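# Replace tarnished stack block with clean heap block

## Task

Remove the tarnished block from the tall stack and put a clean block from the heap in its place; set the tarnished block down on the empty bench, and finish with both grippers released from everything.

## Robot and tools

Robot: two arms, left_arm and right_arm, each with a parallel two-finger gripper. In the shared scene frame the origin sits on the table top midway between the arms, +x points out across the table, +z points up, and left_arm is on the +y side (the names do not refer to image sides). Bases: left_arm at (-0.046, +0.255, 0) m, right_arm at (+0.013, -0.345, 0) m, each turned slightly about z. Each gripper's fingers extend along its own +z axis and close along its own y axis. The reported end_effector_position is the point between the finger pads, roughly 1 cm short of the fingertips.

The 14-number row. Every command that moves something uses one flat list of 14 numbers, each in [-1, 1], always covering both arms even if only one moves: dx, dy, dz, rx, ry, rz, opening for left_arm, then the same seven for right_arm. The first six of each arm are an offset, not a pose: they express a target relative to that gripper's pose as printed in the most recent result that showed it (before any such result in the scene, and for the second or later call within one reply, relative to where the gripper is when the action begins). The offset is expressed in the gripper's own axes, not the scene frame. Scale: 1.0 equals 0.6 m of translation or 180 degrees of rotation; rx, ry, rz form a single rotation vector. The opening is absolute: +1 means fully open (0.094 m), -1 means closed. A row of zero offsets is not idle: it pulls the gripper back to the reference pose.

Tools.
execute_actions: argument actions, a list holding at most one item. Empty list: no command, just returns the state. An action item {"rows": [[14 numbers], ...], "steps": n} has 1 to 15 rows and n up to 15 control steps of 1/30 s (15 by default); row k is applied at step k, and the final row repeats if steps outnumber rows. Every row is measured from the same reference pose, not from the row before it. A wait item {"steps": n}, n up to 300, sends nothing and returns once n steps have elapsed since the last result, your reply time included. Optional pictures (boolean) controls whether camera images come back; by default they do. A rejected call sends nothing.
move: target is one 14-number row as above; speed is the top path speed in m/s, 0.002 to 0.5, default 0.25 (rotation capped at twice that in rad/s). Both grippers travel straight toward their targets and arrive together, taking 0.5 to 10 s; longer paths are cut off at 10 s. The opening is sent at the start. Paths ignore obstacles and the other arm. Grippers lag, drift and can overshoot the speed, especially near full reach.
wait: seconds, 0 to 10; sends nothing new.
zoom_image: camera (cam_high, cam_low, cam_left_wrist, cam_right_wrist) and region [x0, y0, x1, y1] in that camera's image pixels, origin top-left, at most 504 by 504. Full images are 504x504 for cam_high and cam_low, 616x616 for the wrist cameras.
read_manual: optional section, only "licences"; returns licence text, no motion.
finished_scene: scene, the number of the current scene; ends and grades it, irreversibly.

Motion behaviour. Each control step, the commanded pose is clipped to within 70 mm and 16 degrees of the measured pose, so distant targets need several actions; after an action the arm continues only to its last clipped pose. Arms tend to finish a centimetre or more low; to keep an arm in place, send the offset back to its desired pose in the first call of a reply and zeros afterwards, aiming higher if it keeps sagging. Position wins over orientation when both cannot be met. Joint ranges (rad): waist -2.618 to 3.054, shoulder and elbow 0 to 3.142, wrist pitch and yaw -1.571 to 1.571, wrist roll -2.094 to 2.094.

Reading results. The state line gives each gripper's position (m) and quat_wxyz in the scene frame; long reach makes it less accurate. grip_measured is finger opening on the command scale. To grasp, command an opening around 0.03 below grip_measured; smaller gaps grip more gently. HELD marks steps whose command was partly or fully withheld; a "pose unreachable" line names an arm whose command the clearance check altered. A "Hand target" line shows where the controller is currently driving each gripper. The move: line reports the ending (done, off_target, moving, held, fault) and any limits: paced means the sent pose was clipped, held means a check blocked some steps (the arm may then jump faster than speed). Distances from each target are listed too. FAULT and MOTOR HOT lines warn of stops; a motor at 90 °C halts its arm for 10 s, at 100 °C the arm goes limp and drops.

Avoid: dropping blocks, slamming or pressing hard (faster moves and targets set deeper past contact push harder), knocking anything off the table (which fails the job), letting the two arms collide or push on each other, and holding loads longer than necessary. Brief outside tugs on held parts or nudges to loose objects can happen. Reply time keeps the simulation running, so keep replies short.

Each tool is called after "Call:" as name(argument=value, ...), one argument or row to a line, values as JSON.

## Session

Call:
execute_actions(
  actions=[],
)

Scene clock: 0.00 s of 7120.00 s.
left_arm: end_effector_position=(+0.3893, +0.2627, +0.2304) grip_measured=+1.000 end_effector_quat_wxyz=(+0.517, -0.393, +0.733, +0.200) | right_arm: end_effector_position=(+0.0789, -0.0715, +0.1403) grip_measured=+1.000 end_effector_quat_wxyz=(-0.340, +0.883, -0.325, +0.010)
Joint positions: left_arm=[-0.25   1.693  1.341 -0.516 -1.041 -0.917  0.094] | right_arm=[ 1.285  0.981  0.718 -0.628  0.152 -1.062  0.094]
Joint velocities: left_arm=[-0.012 -0.012 -0.017  0.037 -0.007 -0.037  0.   ] | right_arm=[ 0.007 -0.007 -0.012 -0.022  0.051  0.022  0.   ]
Joint torques (N m, as the arm reports them, + toward a larger angle): no reading
Hand target (left_arm): +0.387, +0.264, +0.231; +0.515, -0.392, +0.734, +0.207
Hand target (right_arm): +0.079, -0.067, +0.150; -0.355, +0.876, -0.326, +0.005
camera_calibration (this result's frames):
cam_left_wrist: T_world_to_cam=[[0.719033, -0.694858, -0.0127929, -0.10024], [-0.451327, -0.452873, -0.768902, 0.521249], [0.528484, 0.55864, -0.639239, -0.0930962], [0, 0, 0, 1]] pos_world=[0.35653, 0.218414, 0.339996]
cam_right_wrist: T_world_to_cam=[[0.76866, 0.374296, 0.518715, -0.103923], [0.243498, -0.921089, 0.303815, -0.107369], [0.591499, -0.107225, -0.799144, 0.161122], [0, 0, 0, 1]] pos_world=[0.010722, -0.0427217, 0.215287]

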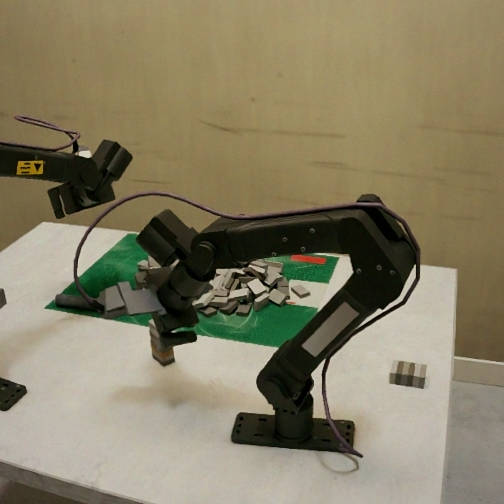

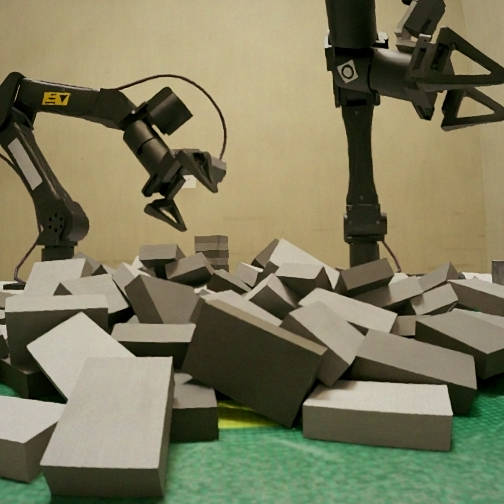

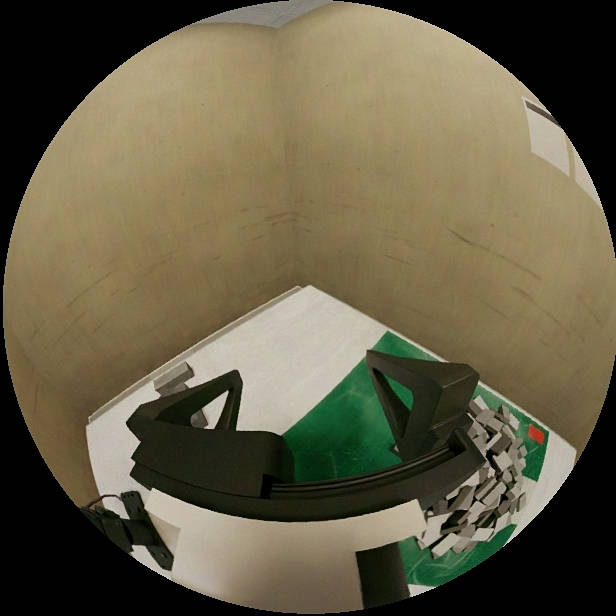

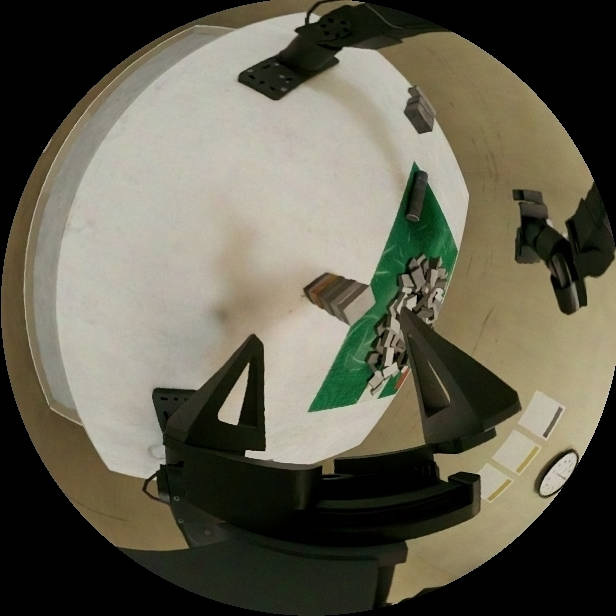

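Call:
zoom_image(
  camera="cam_right_wrist",
  region=[290, 250, 390, 340],
)

Call:
zoom_image(
  camera="cam_high",
  region=[120, 300, 210, 375],
)

Region (290, 250, 390, 340) of cam_right_wrist's 616x616 image, scaled by 5.040, with more detail than that image has; it fills the top 454 rows of this view, and the rest is white.

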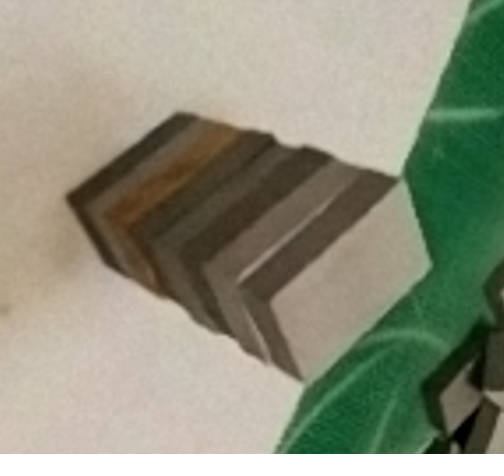

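Region (120, 300, 210, 375) of cam_high's 504x504 image, scaled by 5.600, with more detail than that image has.

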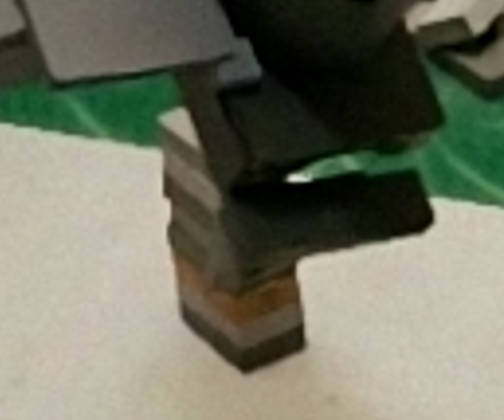

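Call:
move(
  target=[0.16,-0.024,-0.157,0.14,0.362,0.275,-0.2,0.093,-0.128,0.055,-0.118,0.211,0.45,0],
)

Call:
zoom_image(
  camera="cam_left_wrist",
  region=[230, 130, 510, 350],
)

Scene clock: 28.13 s of 7120.00 s.
left_arm: end_effector_position=(+0.3261, +0.1506, +0.1806) grip_measured=-0.198 end_effector_quat_wxyz=(+0.027, -0.005, +1.000, -0.002) | right_arm: end_effector_position=(+0.1717, -0.0428, +0.1400) grip_measured=+0.001 end_effector_quat_wxyz=(-0.004, -0.470, +0.883, -0.009)
Joint positions: left_arm=[-0.186  2.004  2.047 -1.56  -0.013 -0.293  0.038] | right_arm=[ 0.947  1.854  1.679 -1.412  0.01   0.112  0.047]
Joint velocities: left_arm=[-0.002 -0.002 -0.007  0.022  0.037  0.007 -0.001] | right_arm=[ 0.002 -0.012 -0.022 -0.037 -0.051  0.037 -0.001]
Joint torques (N m, as the arm reports them, + toward a larger angle): left_arm=[ 1.02 -8.74  8.2   0.33  0.12  0.09] | right_arm=[-0.73 -8.05  9.61  0.23 -0.13  0.12]
Hand target (left_arm): +0.327, +0.153, +0.180; +0.021, -0.006, +1.000, -0.004
Hand target (right_arm): +0.175, -0.041, +0.147; +0.001, -0.462, +0.887, -0.002
Off the commanded pose (left_arm): 0.003 m, 3 deg.
Off the commanded pose (right_arm): 0.011 m, 2 deg.
joint sent to its limit (left arm) — the command would take joint 4 (wrist pitch) past its lower limit, so that joint was sent only as far as its limit.
After step 90, 21.33 s passed at rest.
move: off_target (left_arm, right_arm)
camera_calibration (this result's frames):
cam_left_wrist: T_world_to_cam=[[-0.149279, -0.987817, 0.0439635, 0.183647], [-0.958326, 0.155488, 0.239657, 0.29518], [-0.243573, -0.00635561, -0.969862, 0.367681], [0, 0, 0, 1]] pos_world=[0.39985, 0.13785, 0.277784]
cam_right_wrist: T_world_to_cam=[[0.637294, -0.770561, 0.00957233, -0.140969], [-0.531522, -0.430534, 0.729469, -0.00894458], [-0.557979, -0.469974, -0.683947, 0.274715], [0, 0, 0, 1]] pos_world=[0.23837, 0.0166324, 0.195765]

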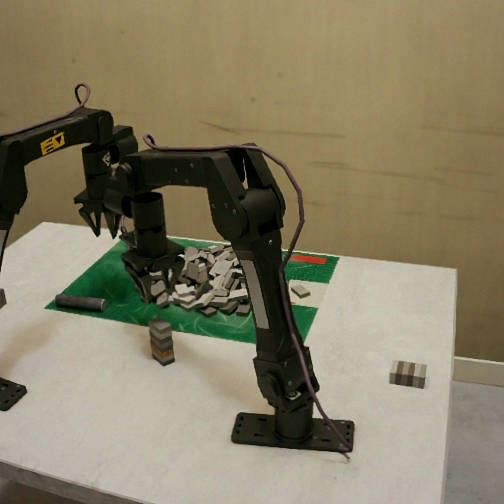

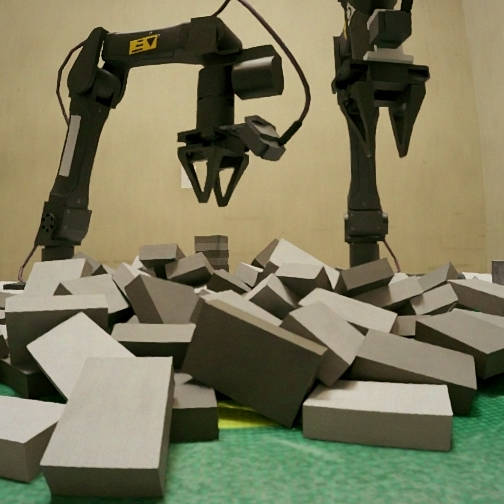

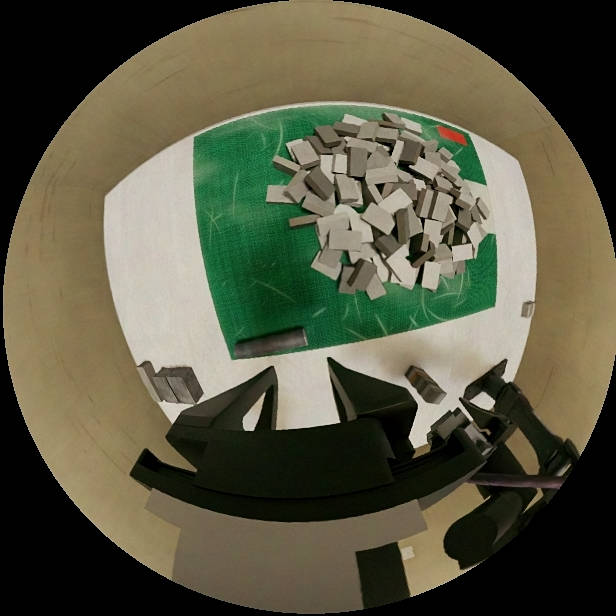

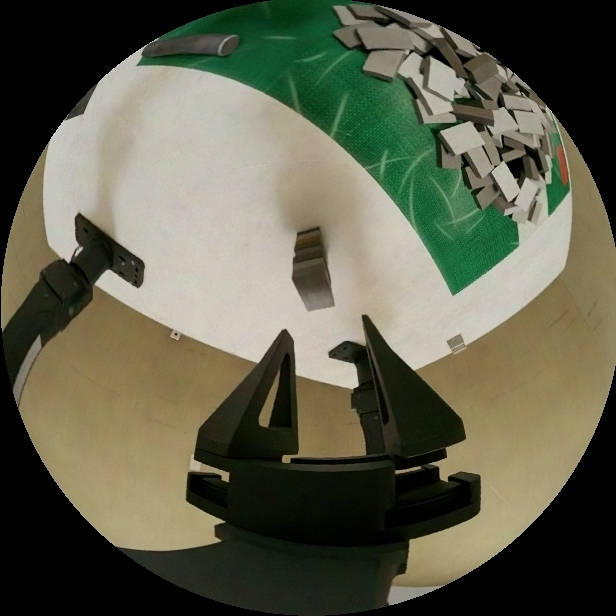

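Region (230, 130, 510, 350) of cam_left_wrist's 616x616 image, scaled by 1.800, with more detail than that image has; it fills the top 396 rows of this view, and the rest is white.

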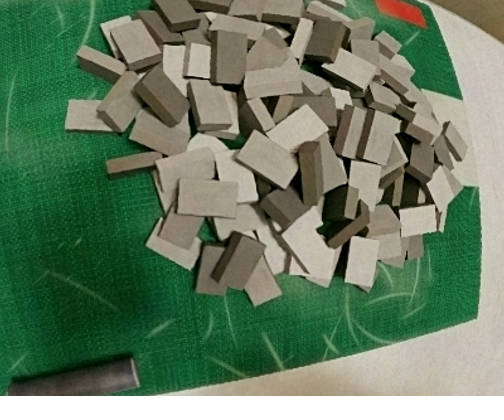

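Call:
move(
  target=[-0.14,-0.127,0.175,0,0,0.567,-0.2,0,0.005,0.07,0,0,0,0],
)

Call:
zoom_image(
  camera="cam_left_wrist",
  region=[200, 250, 420, 430],
)

Scene clock: 44.10 s of 7120.00 s.
left_arm: end_effector_position=(+0.4196, +0.0773, +0.0851) grip_measured=-0.198 end_effector_quat_wxyz=(+0.030, +0.768, +0.640, +0.024) | right_arm: end_effector_position=(+0.1696, -0.0464, +0.0997) grip_measured=+0.001 end_effector_quat_wxyz=(-0.010, -0.469, +0.883, -0.012)
Joint positions: left_arm=[-0.275  2.521  2.524 -1.499 -0.014  1.38   0.038] | right_arm=[ 0.947  1.854  1.519 -1.266  0.009  0.113  0.047]
Joint velocities: left_arm=[ 0.012 -0.002  0.022 -0.066 -0.066  0.066 -0.   ] | right_arm=[-0.007 -0.012 -0.017  0.007 -0.007 -0.037 -0.   ]
Joint torques (N m, as the arm reports them, + toward a larger angle): left_arm=[ -0.8  -11.7    8.77   0.31  -0.02   0.11] | right_arm=[ 0.53 -7.88  6.56  0.5  -0.01  0.08]
Hand target (left_arm): +0.416, +0.074, +0.081; +0.019, +0.774, +0.633, +0.021
Hand target (right_arm): +0.169, -0.042, +0.098; -0.004, -0.470, +0.883, -0.009
Off the commanded pose (left_arm): 0.006 m, 2 deg.
Off the commanded pose (right_arm): 0.005 m, 1 deg.
After step 90, 8.77 s passed at rest.
move: done
camera_calibration (this result's frames):
cam_left_wrist: T_world_to_cam=[[-0.942849, 0.332187, -0.026217, 0.366316], [0.309143, 0.901375, 0.303239, -0.175776], [0.124363, 0.277803, -0.952554, 0.119553], [0, 0, 0, 1]] pos_world=[0.384853, 0.00354248, 0.176786]
cam_right_wrist: T_world_to_cam=[[0.63619, -0.771398, 0.0143968, -0.142398], [-0.526925, -0.420786, 0.738437, 0.016589], [-0.563571, -0.477373, -0.674168, 0.24397], [0, 0, 0, 1]] pos_world=[0.236828, 0.0135995, 0.154277]

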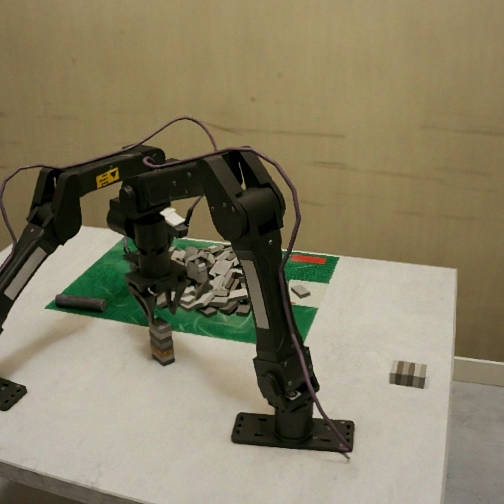

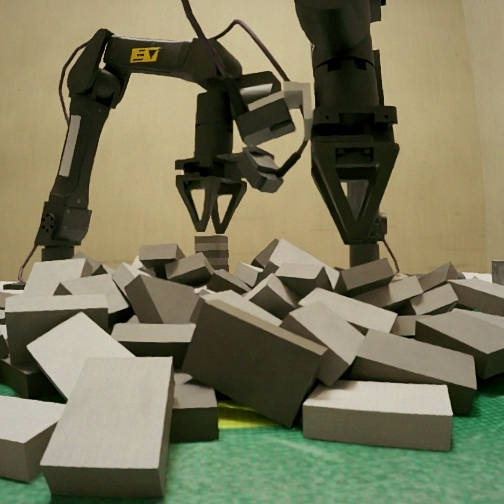

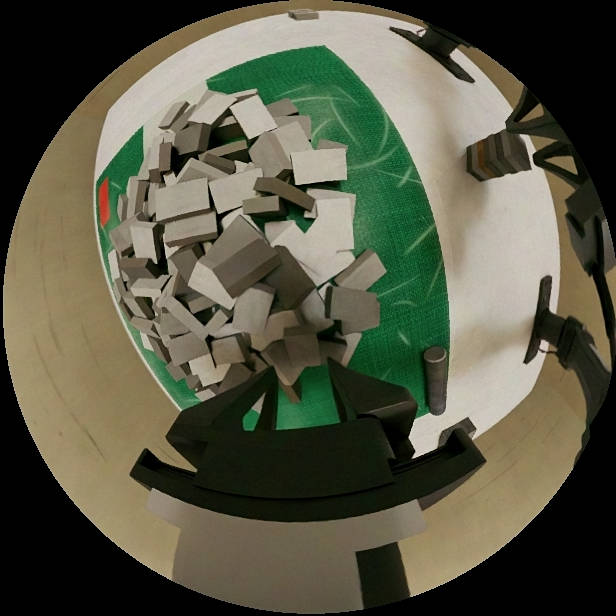

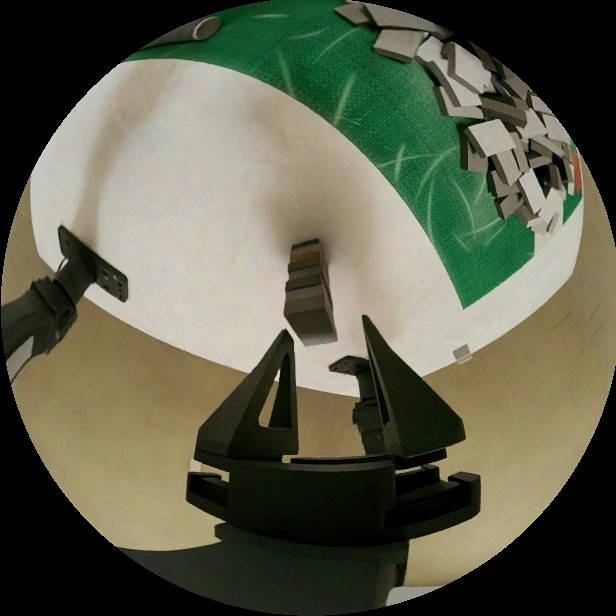

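Region (200, 250, 420, 430) of cam_left_wrist's 616x616 image, scaled by 2.291, with more detail than that image has; it fills the top 412 rows of this view, and the rest is white.

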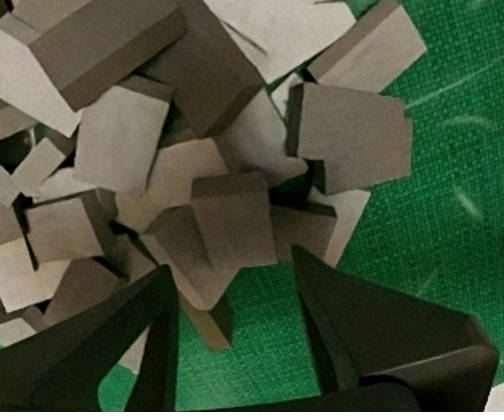

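Call:
move(
  target=[0.005,0,0.072,0,0,0,-0.2,0,0.018,0,0,0,0,0],
  speed=0.06,
)

Call:
move(
  target=[0,0,0,0,0,0,-0.2,0,0,0.085,0,-0.01,0,0],
  speed=0.06,
)

Call:
zoom_image(
  camera="cam_left_wrist",
  region=[200, 250, 420, 430],
)

Call:
zoom_image(
  camera="cam_high",
  region=[120, 300, 210, 375],
)

Scene clock: 52.70 s of 7120.00 s.
left_arm: end_effector_position=(+0.4191, +0.0774, +0.0434) grip_measured=-0.198 end_effector_quat_wxyz=(+0.020, +0.768, +0.639, +0.019) | right_arm: end_effector_position=(+0.1637, -0.0434, +0.0997) grip_measured=+0.001 end_effector_quat_wxyz=(-0.010, -0.468, +0.884, -0.013)
Joint positions: left_arm=[-0.275  2.507  2.332 -1.342 -0.014  1.381  0.038] | right_arm=[ 0.967  1.854  1.519 -1.266  0.009  0.136  0.047]
Joint velocities: left_arm=[ 0.012 -0.002  0.012  0.037  0.051  0.066 -0.   ] | right_arm=[ 0.022 -0.007 -0.007 -0.066 -0.095 -0.022  0.001]
Joint torques (N m, as the arm reports them, + toward a larger angle): left_arm=[  0.73 -14.12   4.43   0.81   0.     0.07] | right_arm=[ 0.75 -7.68  7.43  0.32 -0.03  0.16]
Hand target (left_arm): +0.424, +0.080, +0.042; +0.029, +0.768, +0.640, +0.024
Hand target (right_arm): +0.161, -0.040, +0.100; -0.010, -0.469, +0.883, -0.012
Off the commanded pose (left_arm): 0.005 m, 1 deg.
Off the commanded pose (right_arm): 0.004 m, 0 deg.
After step 90, 4.63 s passed at rest.
move: done
camera_calibration (this result's frames):
cam_left_wrist: T_world_to_cam=[[-0.942649, 0.333744, -0.00523272, 0.363665], [0.316442, 0.898548, 0.3041, -0.166014], [0.106193, 0.285003, -0.952626, 0.0868588], [0, 0, 0, 1]] pos_world=[0.386118, 0.00304525, 0.135132]
cam_right_wrist: T_world_to_cam=[[0.633831, -0.773327, 0.0149547, -0.136016], [-0.528734, -0.419086, 0.738111, 0.0151333], [-0.564533, -0.475745, -0.674514, 0.242329], [0, 0, 0, 1]] pos_world=[0.231015, 0.0164438, 0.154318]

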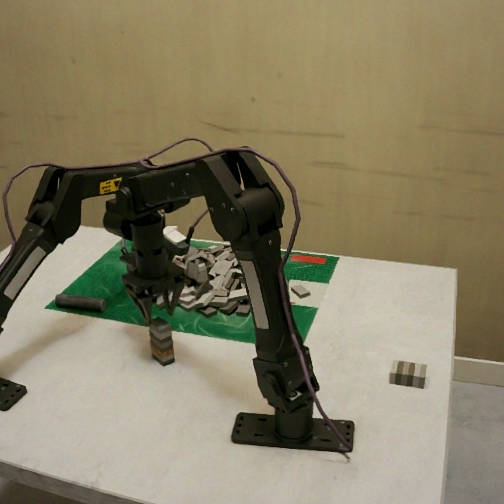

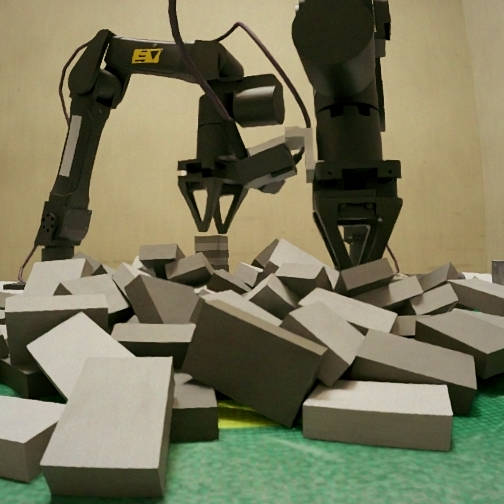

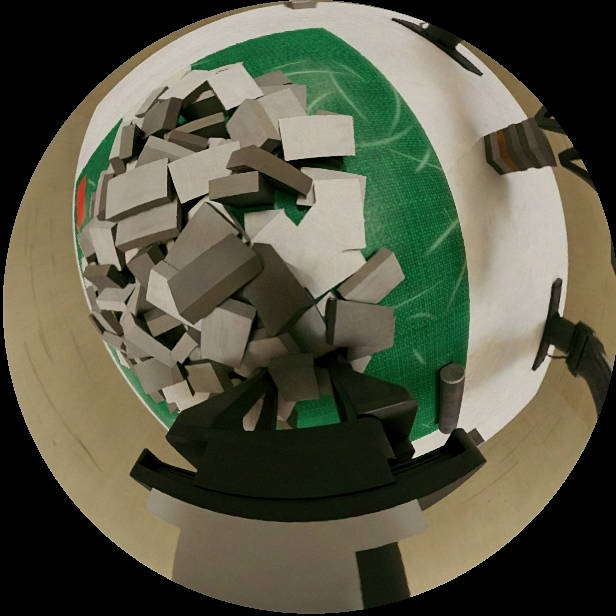

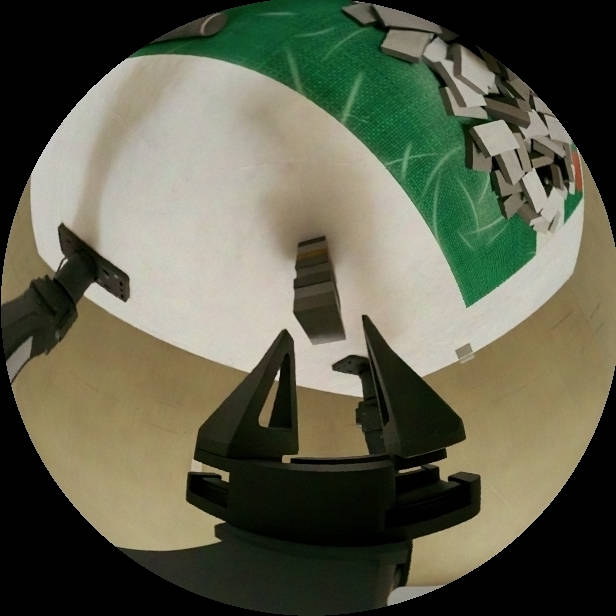

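Scene clock: 54.07 s of 7120.00 s.
left_arm: end_effector_position=(+0.4191, +0.0775, +0.0433) grip_measured=-0.198 end_effector_quat_wxyz=(+0.020, +0.768, +0.639, +0.019) | right_arm: end_effector_position=(+0.1611, -0.0485, +0.0506) grip_measured=+0.001 end_effector_quat_wxyz=(-0.003, -0.468, +0.884, -0.008)
Joint positions: left_arm=[-0.275  2.507  2.332 -1.342 -0.014  1.381  0.038] | right_arm=[ 0.967  1.854  1.32  -1.051  0.009  0.136  0.047]
Joint velocities: left_arm=[-0.012 -0.007  0.007  0.022  0.007  0.037 -0.   ] | right_arm=[-0.007  0.007 -0.002 -0.007 -0.022 -0.022 -0.   ]
Joint torques (N m, as the arm reports them, + toward a larger angle): left_arm=[  0.08 -13.31   6.59   0.49   0.02   0.02] | right_arm=[ 0.05 -7.68  6.47  0.61  0.02  0.04]
Hand target (left_arm): +0.419, +0.077, +0.043; +0.020, +0.768, +0.639, +0.019
Hand target (right_arm): +0.163, -0.045, +0.049; +0.004, -0.468, +0.884, -0.005
Off the commanded pose (left_arm): 0.000 m, 0 deg.
Off the commanded pose (right_arm): 0.005 m, 1 deg.
move: done
camera_calibration (this result's frames):
cam_left_wrist: T_world_to_cam=[[-0.942651, 0.333745, -0.00485145, 0.36356], [0.31655, 0.898505, 0.304112, -0.166029], [0.105855, 0.285136, -0.952624, 0.0868936], [0, 0, 0, 1]] pos_world=[0.386069, 0.00306472, 0.135032]
cam_right_wrist: T_world_to_cam=[[0.633748, -0.773494, 0.00836463, -0.13728], [-0.533953, -0.42961, 0.728237, 0.0487385], [-0.559694, -0.465986, -0.685274, 0.205597], [0, 0, 0, 1]] pos_world=[0.228097, 0.0105583, 0.106545]

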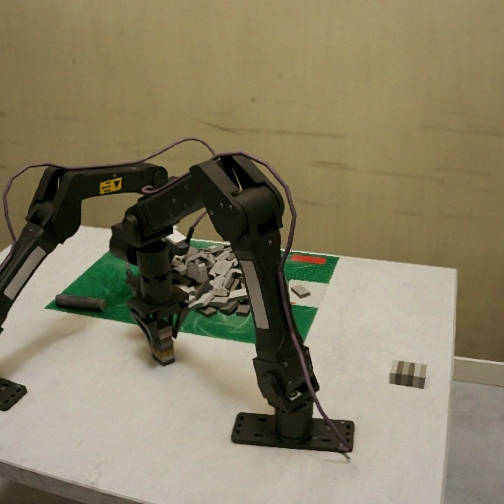

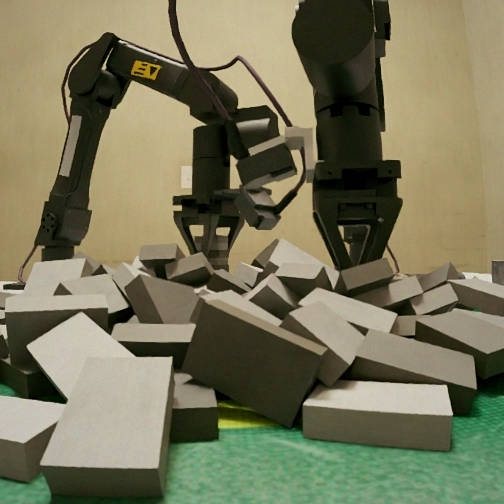

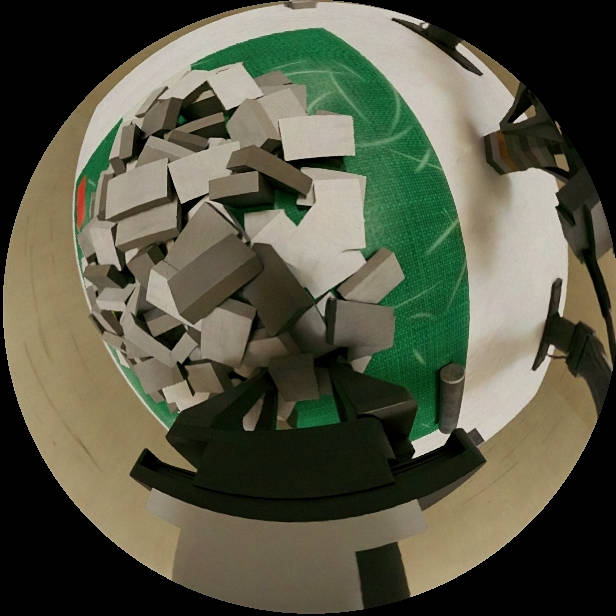

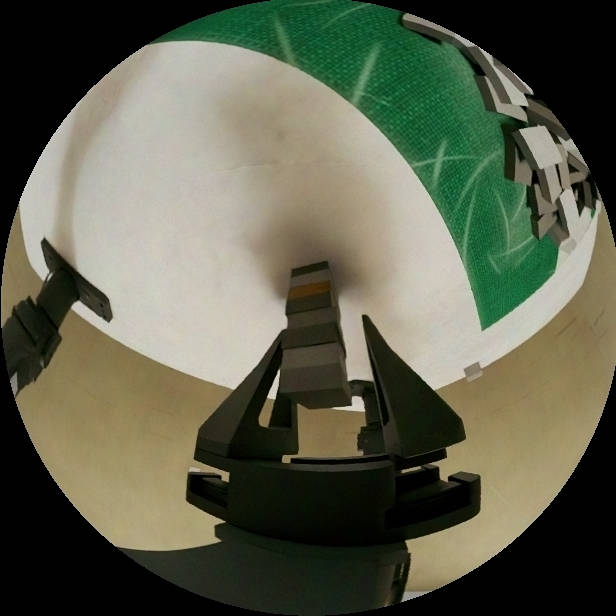

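Region (200, 250, 420, 430) of cam_left_wrist's 616x616 image, scaled by 2.291, with more detail than that image has; it fills the top 412 rows of this view, and the rest is white.

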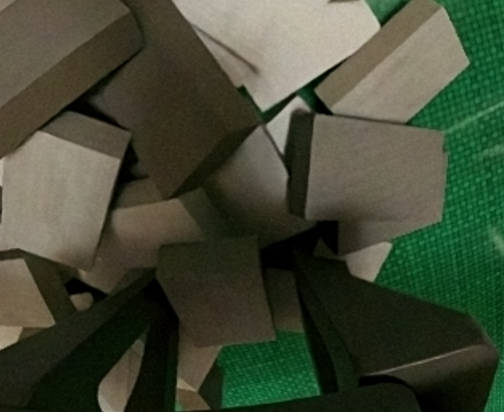

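Region (120, 300, 210, 375) of cam_high's 504x504 image, scaled by 5.600, with more detail than that image has.

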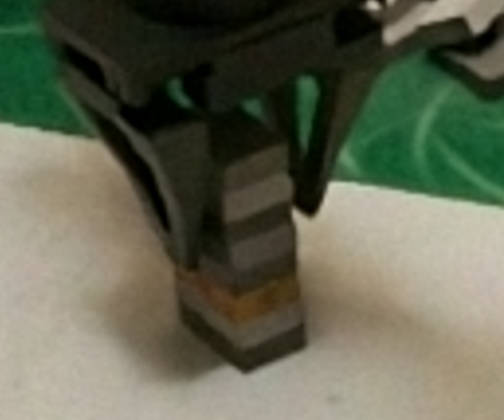

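Call:
move(
  target=[0,0.014,0,0,0,0,-0.12,-0.005,0,0.013,0,0,0,-0.3],
  speed=0.03,
)

Call:
zoom_image(
  camera="cam_left_wrist",
  region=[200, 250, 420, 430],
)

Call:
zoom_image(
  camera="cam_high",
  region=[120, 300, 210, 375],
)

Call:
zoom_image(
  camera="cam_left_wrist",
  region=[470, 80, 590, 190],
)

Scene clock: 63.27 s of 7120.00 s.
left_arm: end_effector_position=(+0.4269, +0.0745, +0.0481) grip_measured=-0.122 end_effector_quat_wxyz=(+0.027, +0.768, +0.639, +0.023) | right_arm: end_effector_position=(+0.1605, -0.0478, +0.0451) grip_measured=-0.298 end_effector_quat_wxyz=(-0.009, -0.468, +0.884, -0.009)
Joint positions: left_arm=[-0.275  2.544  2.418 -1.375 -0.014  1.381  0.041] | right_arm=[ 0.967  1.872  1.32  -1.045  0.004  0.136  0.033]
Joint velocities: left_arm=[-0.002  0.027  0.017 -0.007  0.022 -0.037 -0.   ] | right_arm=[-0.002 -0.022 -0.012  0.007  0.007 -0.037  0.   ]
Joint torques (N m, as the arm reports them, + toward a larger angle): left_arm=[  0.32 -11.95   8.95   0.35   0.01   0.05] | right_arm=[-0.12 -7.8   6.    0.55  0.02  0.  ]
Hand target (left_arm): +0.427, +0.076, +0.044; +0.021, +0.768, +0.639, +0.019
Hand target (right_arm): +0.163, -0.046, +0.043; -0.003, -0.468, +0.884, -0.008
Off the commanded pose (left_arm): 0.005 m, 1 deg.
Off the commanded pose (right_arm): 0.004 m, 1 deg.
After step 90, 5.50 s passed at rest.
move: done
camera_calibration (this result's frames):
cam_left_wrist: T_world_to_cam=[[-0.942472, 0.333655, -0.0204946, 0.372611], [0.312059, 0.900137, 0.303929, -0.165478], [0.119856, 0.280049, -0.952474, 0.0858883], [0, 0, 0, 1]] pos_world=[0.392521, 0.000576445, 0.139737]
cam_right_wrist: T_world_to_cam=[[0.633751, -0.77349, 0.00855376, -0.136326], [-0.527018, -0.42366, 0.736725, 0.0514518], [-0.566226, -0.471408, -0.676138, 0.202122], [0, 0, 0, 1]] pos_world=[0.227959, 0.0116337, 0.0999227]

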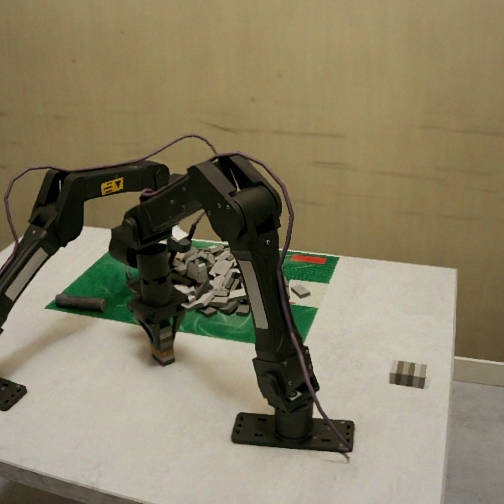

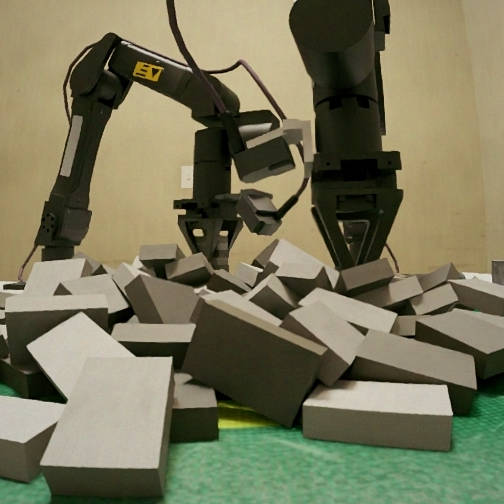

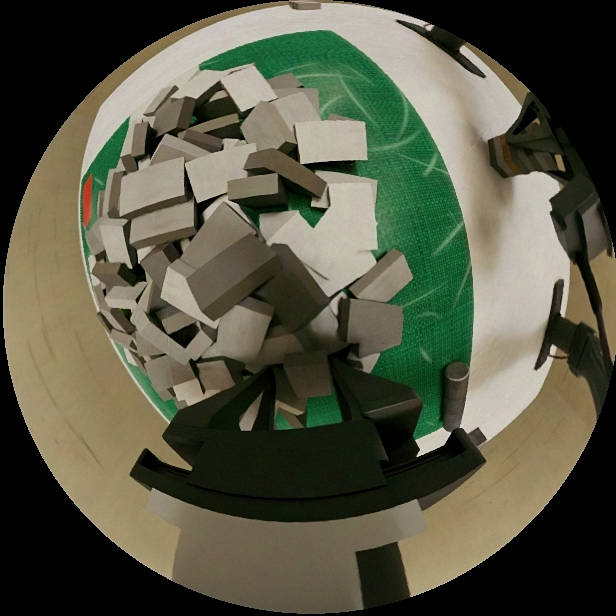

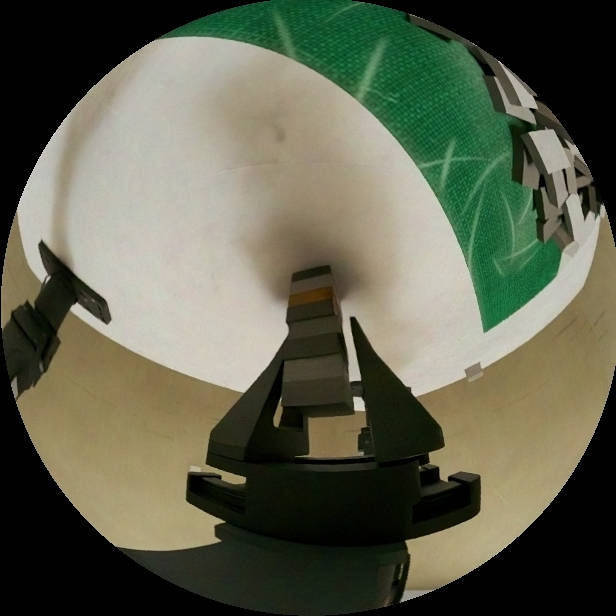

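Region (200, 250, 420, 430) of cam_left_wrist's 616x616 image, scaled by 2.291, with more detail than that image has; it fills the top 412 rows of this view, and the rest is white.

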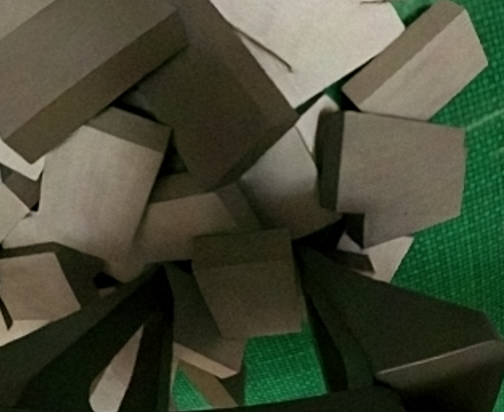

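Region (120, 300, 210, 375) of cam_high's 504x504 image, scaled by 5.600, with more detail than that image has.

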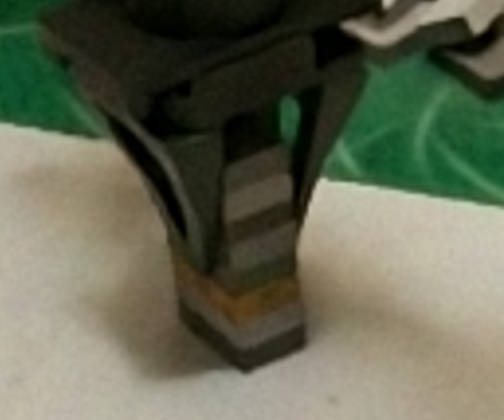

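Region (470, 80, 590, 190) of cam_left_wrist's 616x616 image, scaled by 4.200, with more detail than that image has; it fills the top 462 rows of this view, and the rest is white.

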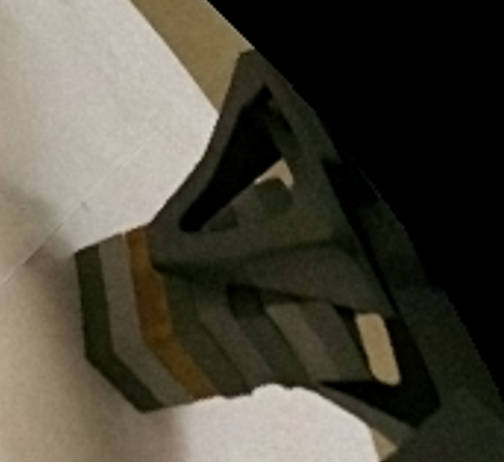

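Call:
move(
  target=[0,-0.003,0.026,0,0,0,-0.12,0,0.01,0,0,0,0,-0.3],
  speed=0.03,
)

Call:
move(
  target=[0,0,0,0,0,0,-0.5,0,0,0,0,0,0,-0.5],
)

Scene clock: 70.07 s of 7120.00 s.
left_arm: end_effector_position=(+0.4263, +0.0741, +0.0434) grip_measured=-0.122 end_effector_quat_wxyz=(+0.030, +0.768, +0.639, +0.023) | right_arm: end_effector_position=(+0.1585, -0.0469, +0.0451) grip_measured=-0.299 end_effector_quat_wxyz=(-0.009, -0.467, +0.884, -0.009)
Joint positions: left_arm=[-0.275  2.526  2.366 -1.335 -0.011  1.381  0.041] | right_arm=[ 0.973  1.872  1.32  -1.045  0.004  0.145  0.033]
Joint velocities: left_arm=[-0.002 -0.017 -0.007  0.007 -0.095 -0.007  0.   ] | right_arm=[-0.022  0.002 -0.012 -0.022 -0.007  0.022  0.001]
Joint torques (N m, as the arm reports them, + toward a larger angle): left_arm=[  0.08 -13.06   3.78   0.88  -0.02   0.02] | right_arm=[ 0.92 -7.85  7.01  0.33 -0.03  0.11]
Hand target (left_arm): +0.426, +0.075, +0.032; +0.026, +0.768, +0.639, +0.023
Hand target (right_arm): +0.155, -0.044, +0.045; -0.009, -0.468, +0.883, -0.009
Off the commanded pose (left_arm): 0.011 m, 0 deg.
Off the commanded pose (right_arm): 0.004 m, 0 deg.
After step 90, 3.00 s passed at rest.
move: off_target (left_arm)
camera_calibration (this result's frames):
cam_left_wrist: T_world_to_cam=[[-0.9423, 0.333748, -0.0261132, 0.372224], [0.310981, 0.901556, 0.300812, -0.163079], [0.123938, 0.275335, -0.953326, 0.0802897], [0, 0, 0, 1]] pos_world=[0.39151, 0.000688805, 0.135318]
cam_right_wrist: T_world_to_cam=[[0.631684, -0.775177, 0.00875458, -0.134129], [-0.528317, -0.422201, 0.736633, 0.0511143], [-0.567324, -0.469944, -0.676236, 0.201723], [0, 0, 0, 1]] pos_world=[0.226174, 0.0124055, 0.0999342]

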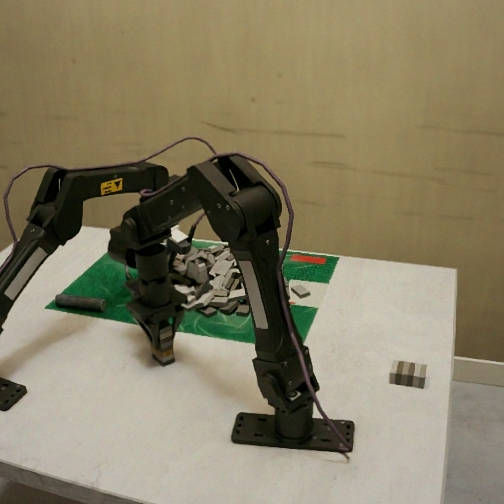

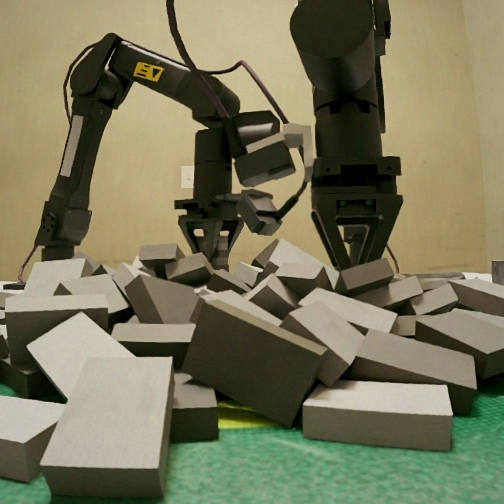

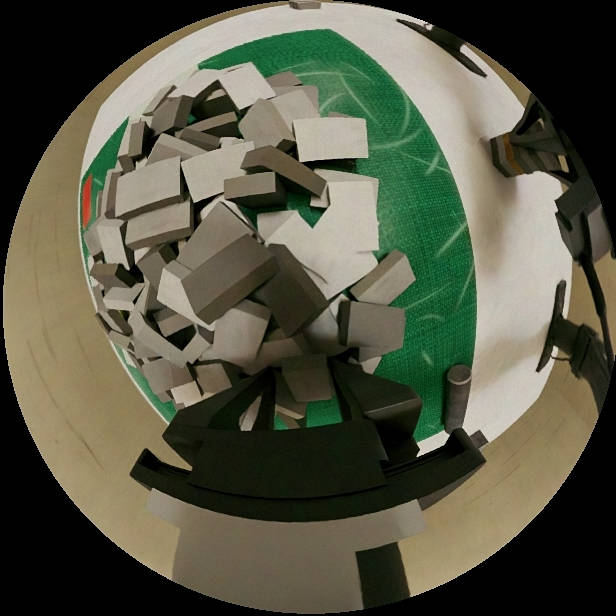

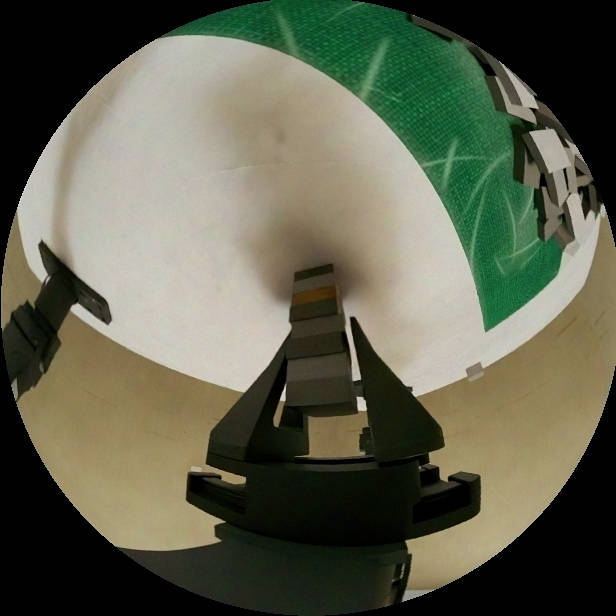

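Scene clock: 70.57 s of 7120.00 s.
left_arm: end_effector_position=(+0.4285, +0.0744, +0.0442) grip_measured=-0.465 end_effector_quat_wxyz=(+0.033, +0.768, +0.639, +0.028) | right_arm: end_effector_position=(+0.1582, -0.0466, +0.0451) grip_measured=-0.458 end_effector_quat_wxyz=(-0.010, -0.467, +0.884, -0.008)
Joint positions: left_arm=[-0.275  2.525  2.366 -1.328 -0.017  1.381  0.025] | right_arm=[ 0.973  1.872  1.32  -1.045  0.002  0.145  0.025]
Joint velocities: left_arm=[ 0.007 -0.007 -0.027 -0.007 -0.037  0.007 -0.001] | right_arm=[ 0.002  0.002 -0.027  0.022  0.066 -0.022  0.001]
Joint torques (N m, as the arm reports them, + toward a larger angle): left_arm=[  0.08 -13.41   6.64   0.48   0.07   0.02] | right_arm=[-0.01 -7.96  6.67  0.34  0.02  0.02]
Hand target (left_arm): +0.426, +0.074, +0.043; +0.030, +0.768, +0.639, +0.023
Hand target (right_arm): +0.159, -0.047, +0.045; -0.009, -0.467, +0.884, -0.009
Off the commanded pose (left_arm): 0.002 m, 1 deg.
Off the commanded pose (right_arm): 0.000 m, 0 deg.
move: done
camera_calibration (this result's frames):
cam_left_wrist: T_world_to_cam=[[-0.942265, 0.333025, -0.0350695, 0.374684], [0.307121, 0.901181, 0.305858, -0.162732], [0.133463, 0.277429, -0.951431, 0.0763184], [0, 0, 0, 1]] pos_world=[0.392845, 0.000698407, 0.135525]
cam_right_wrist: T_world_to_cam=[[0.631652, -0.775224, 0.00651777, -0.133615], [-0.52695, -0.423161, 0.737061, 0.0507765], [-0.568629, -0.469001, -0.675795, 0.201891], [0, 0, 0, 1]] pos_world=[0.225956, 0.0125917, 0.0998822]

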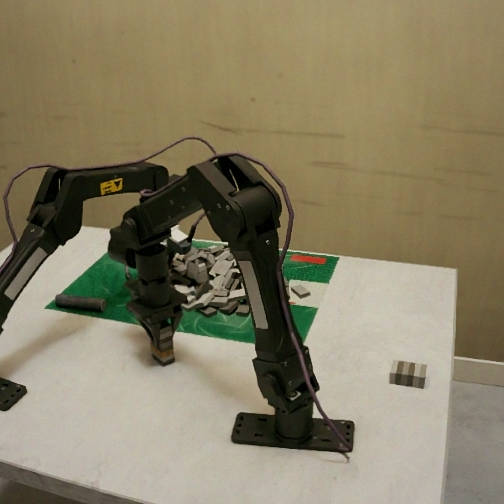

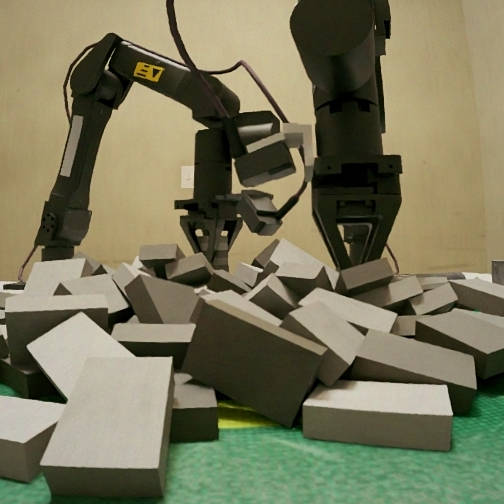

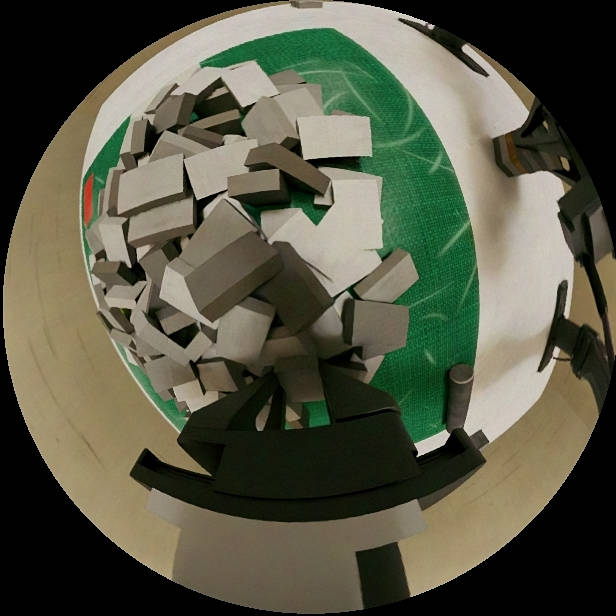

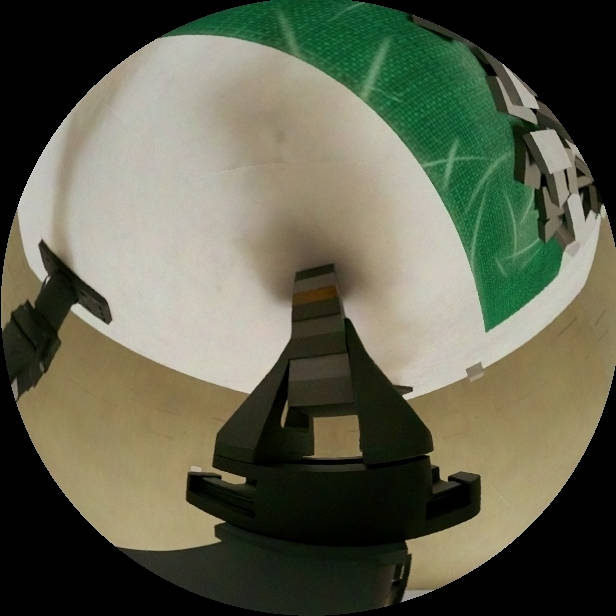

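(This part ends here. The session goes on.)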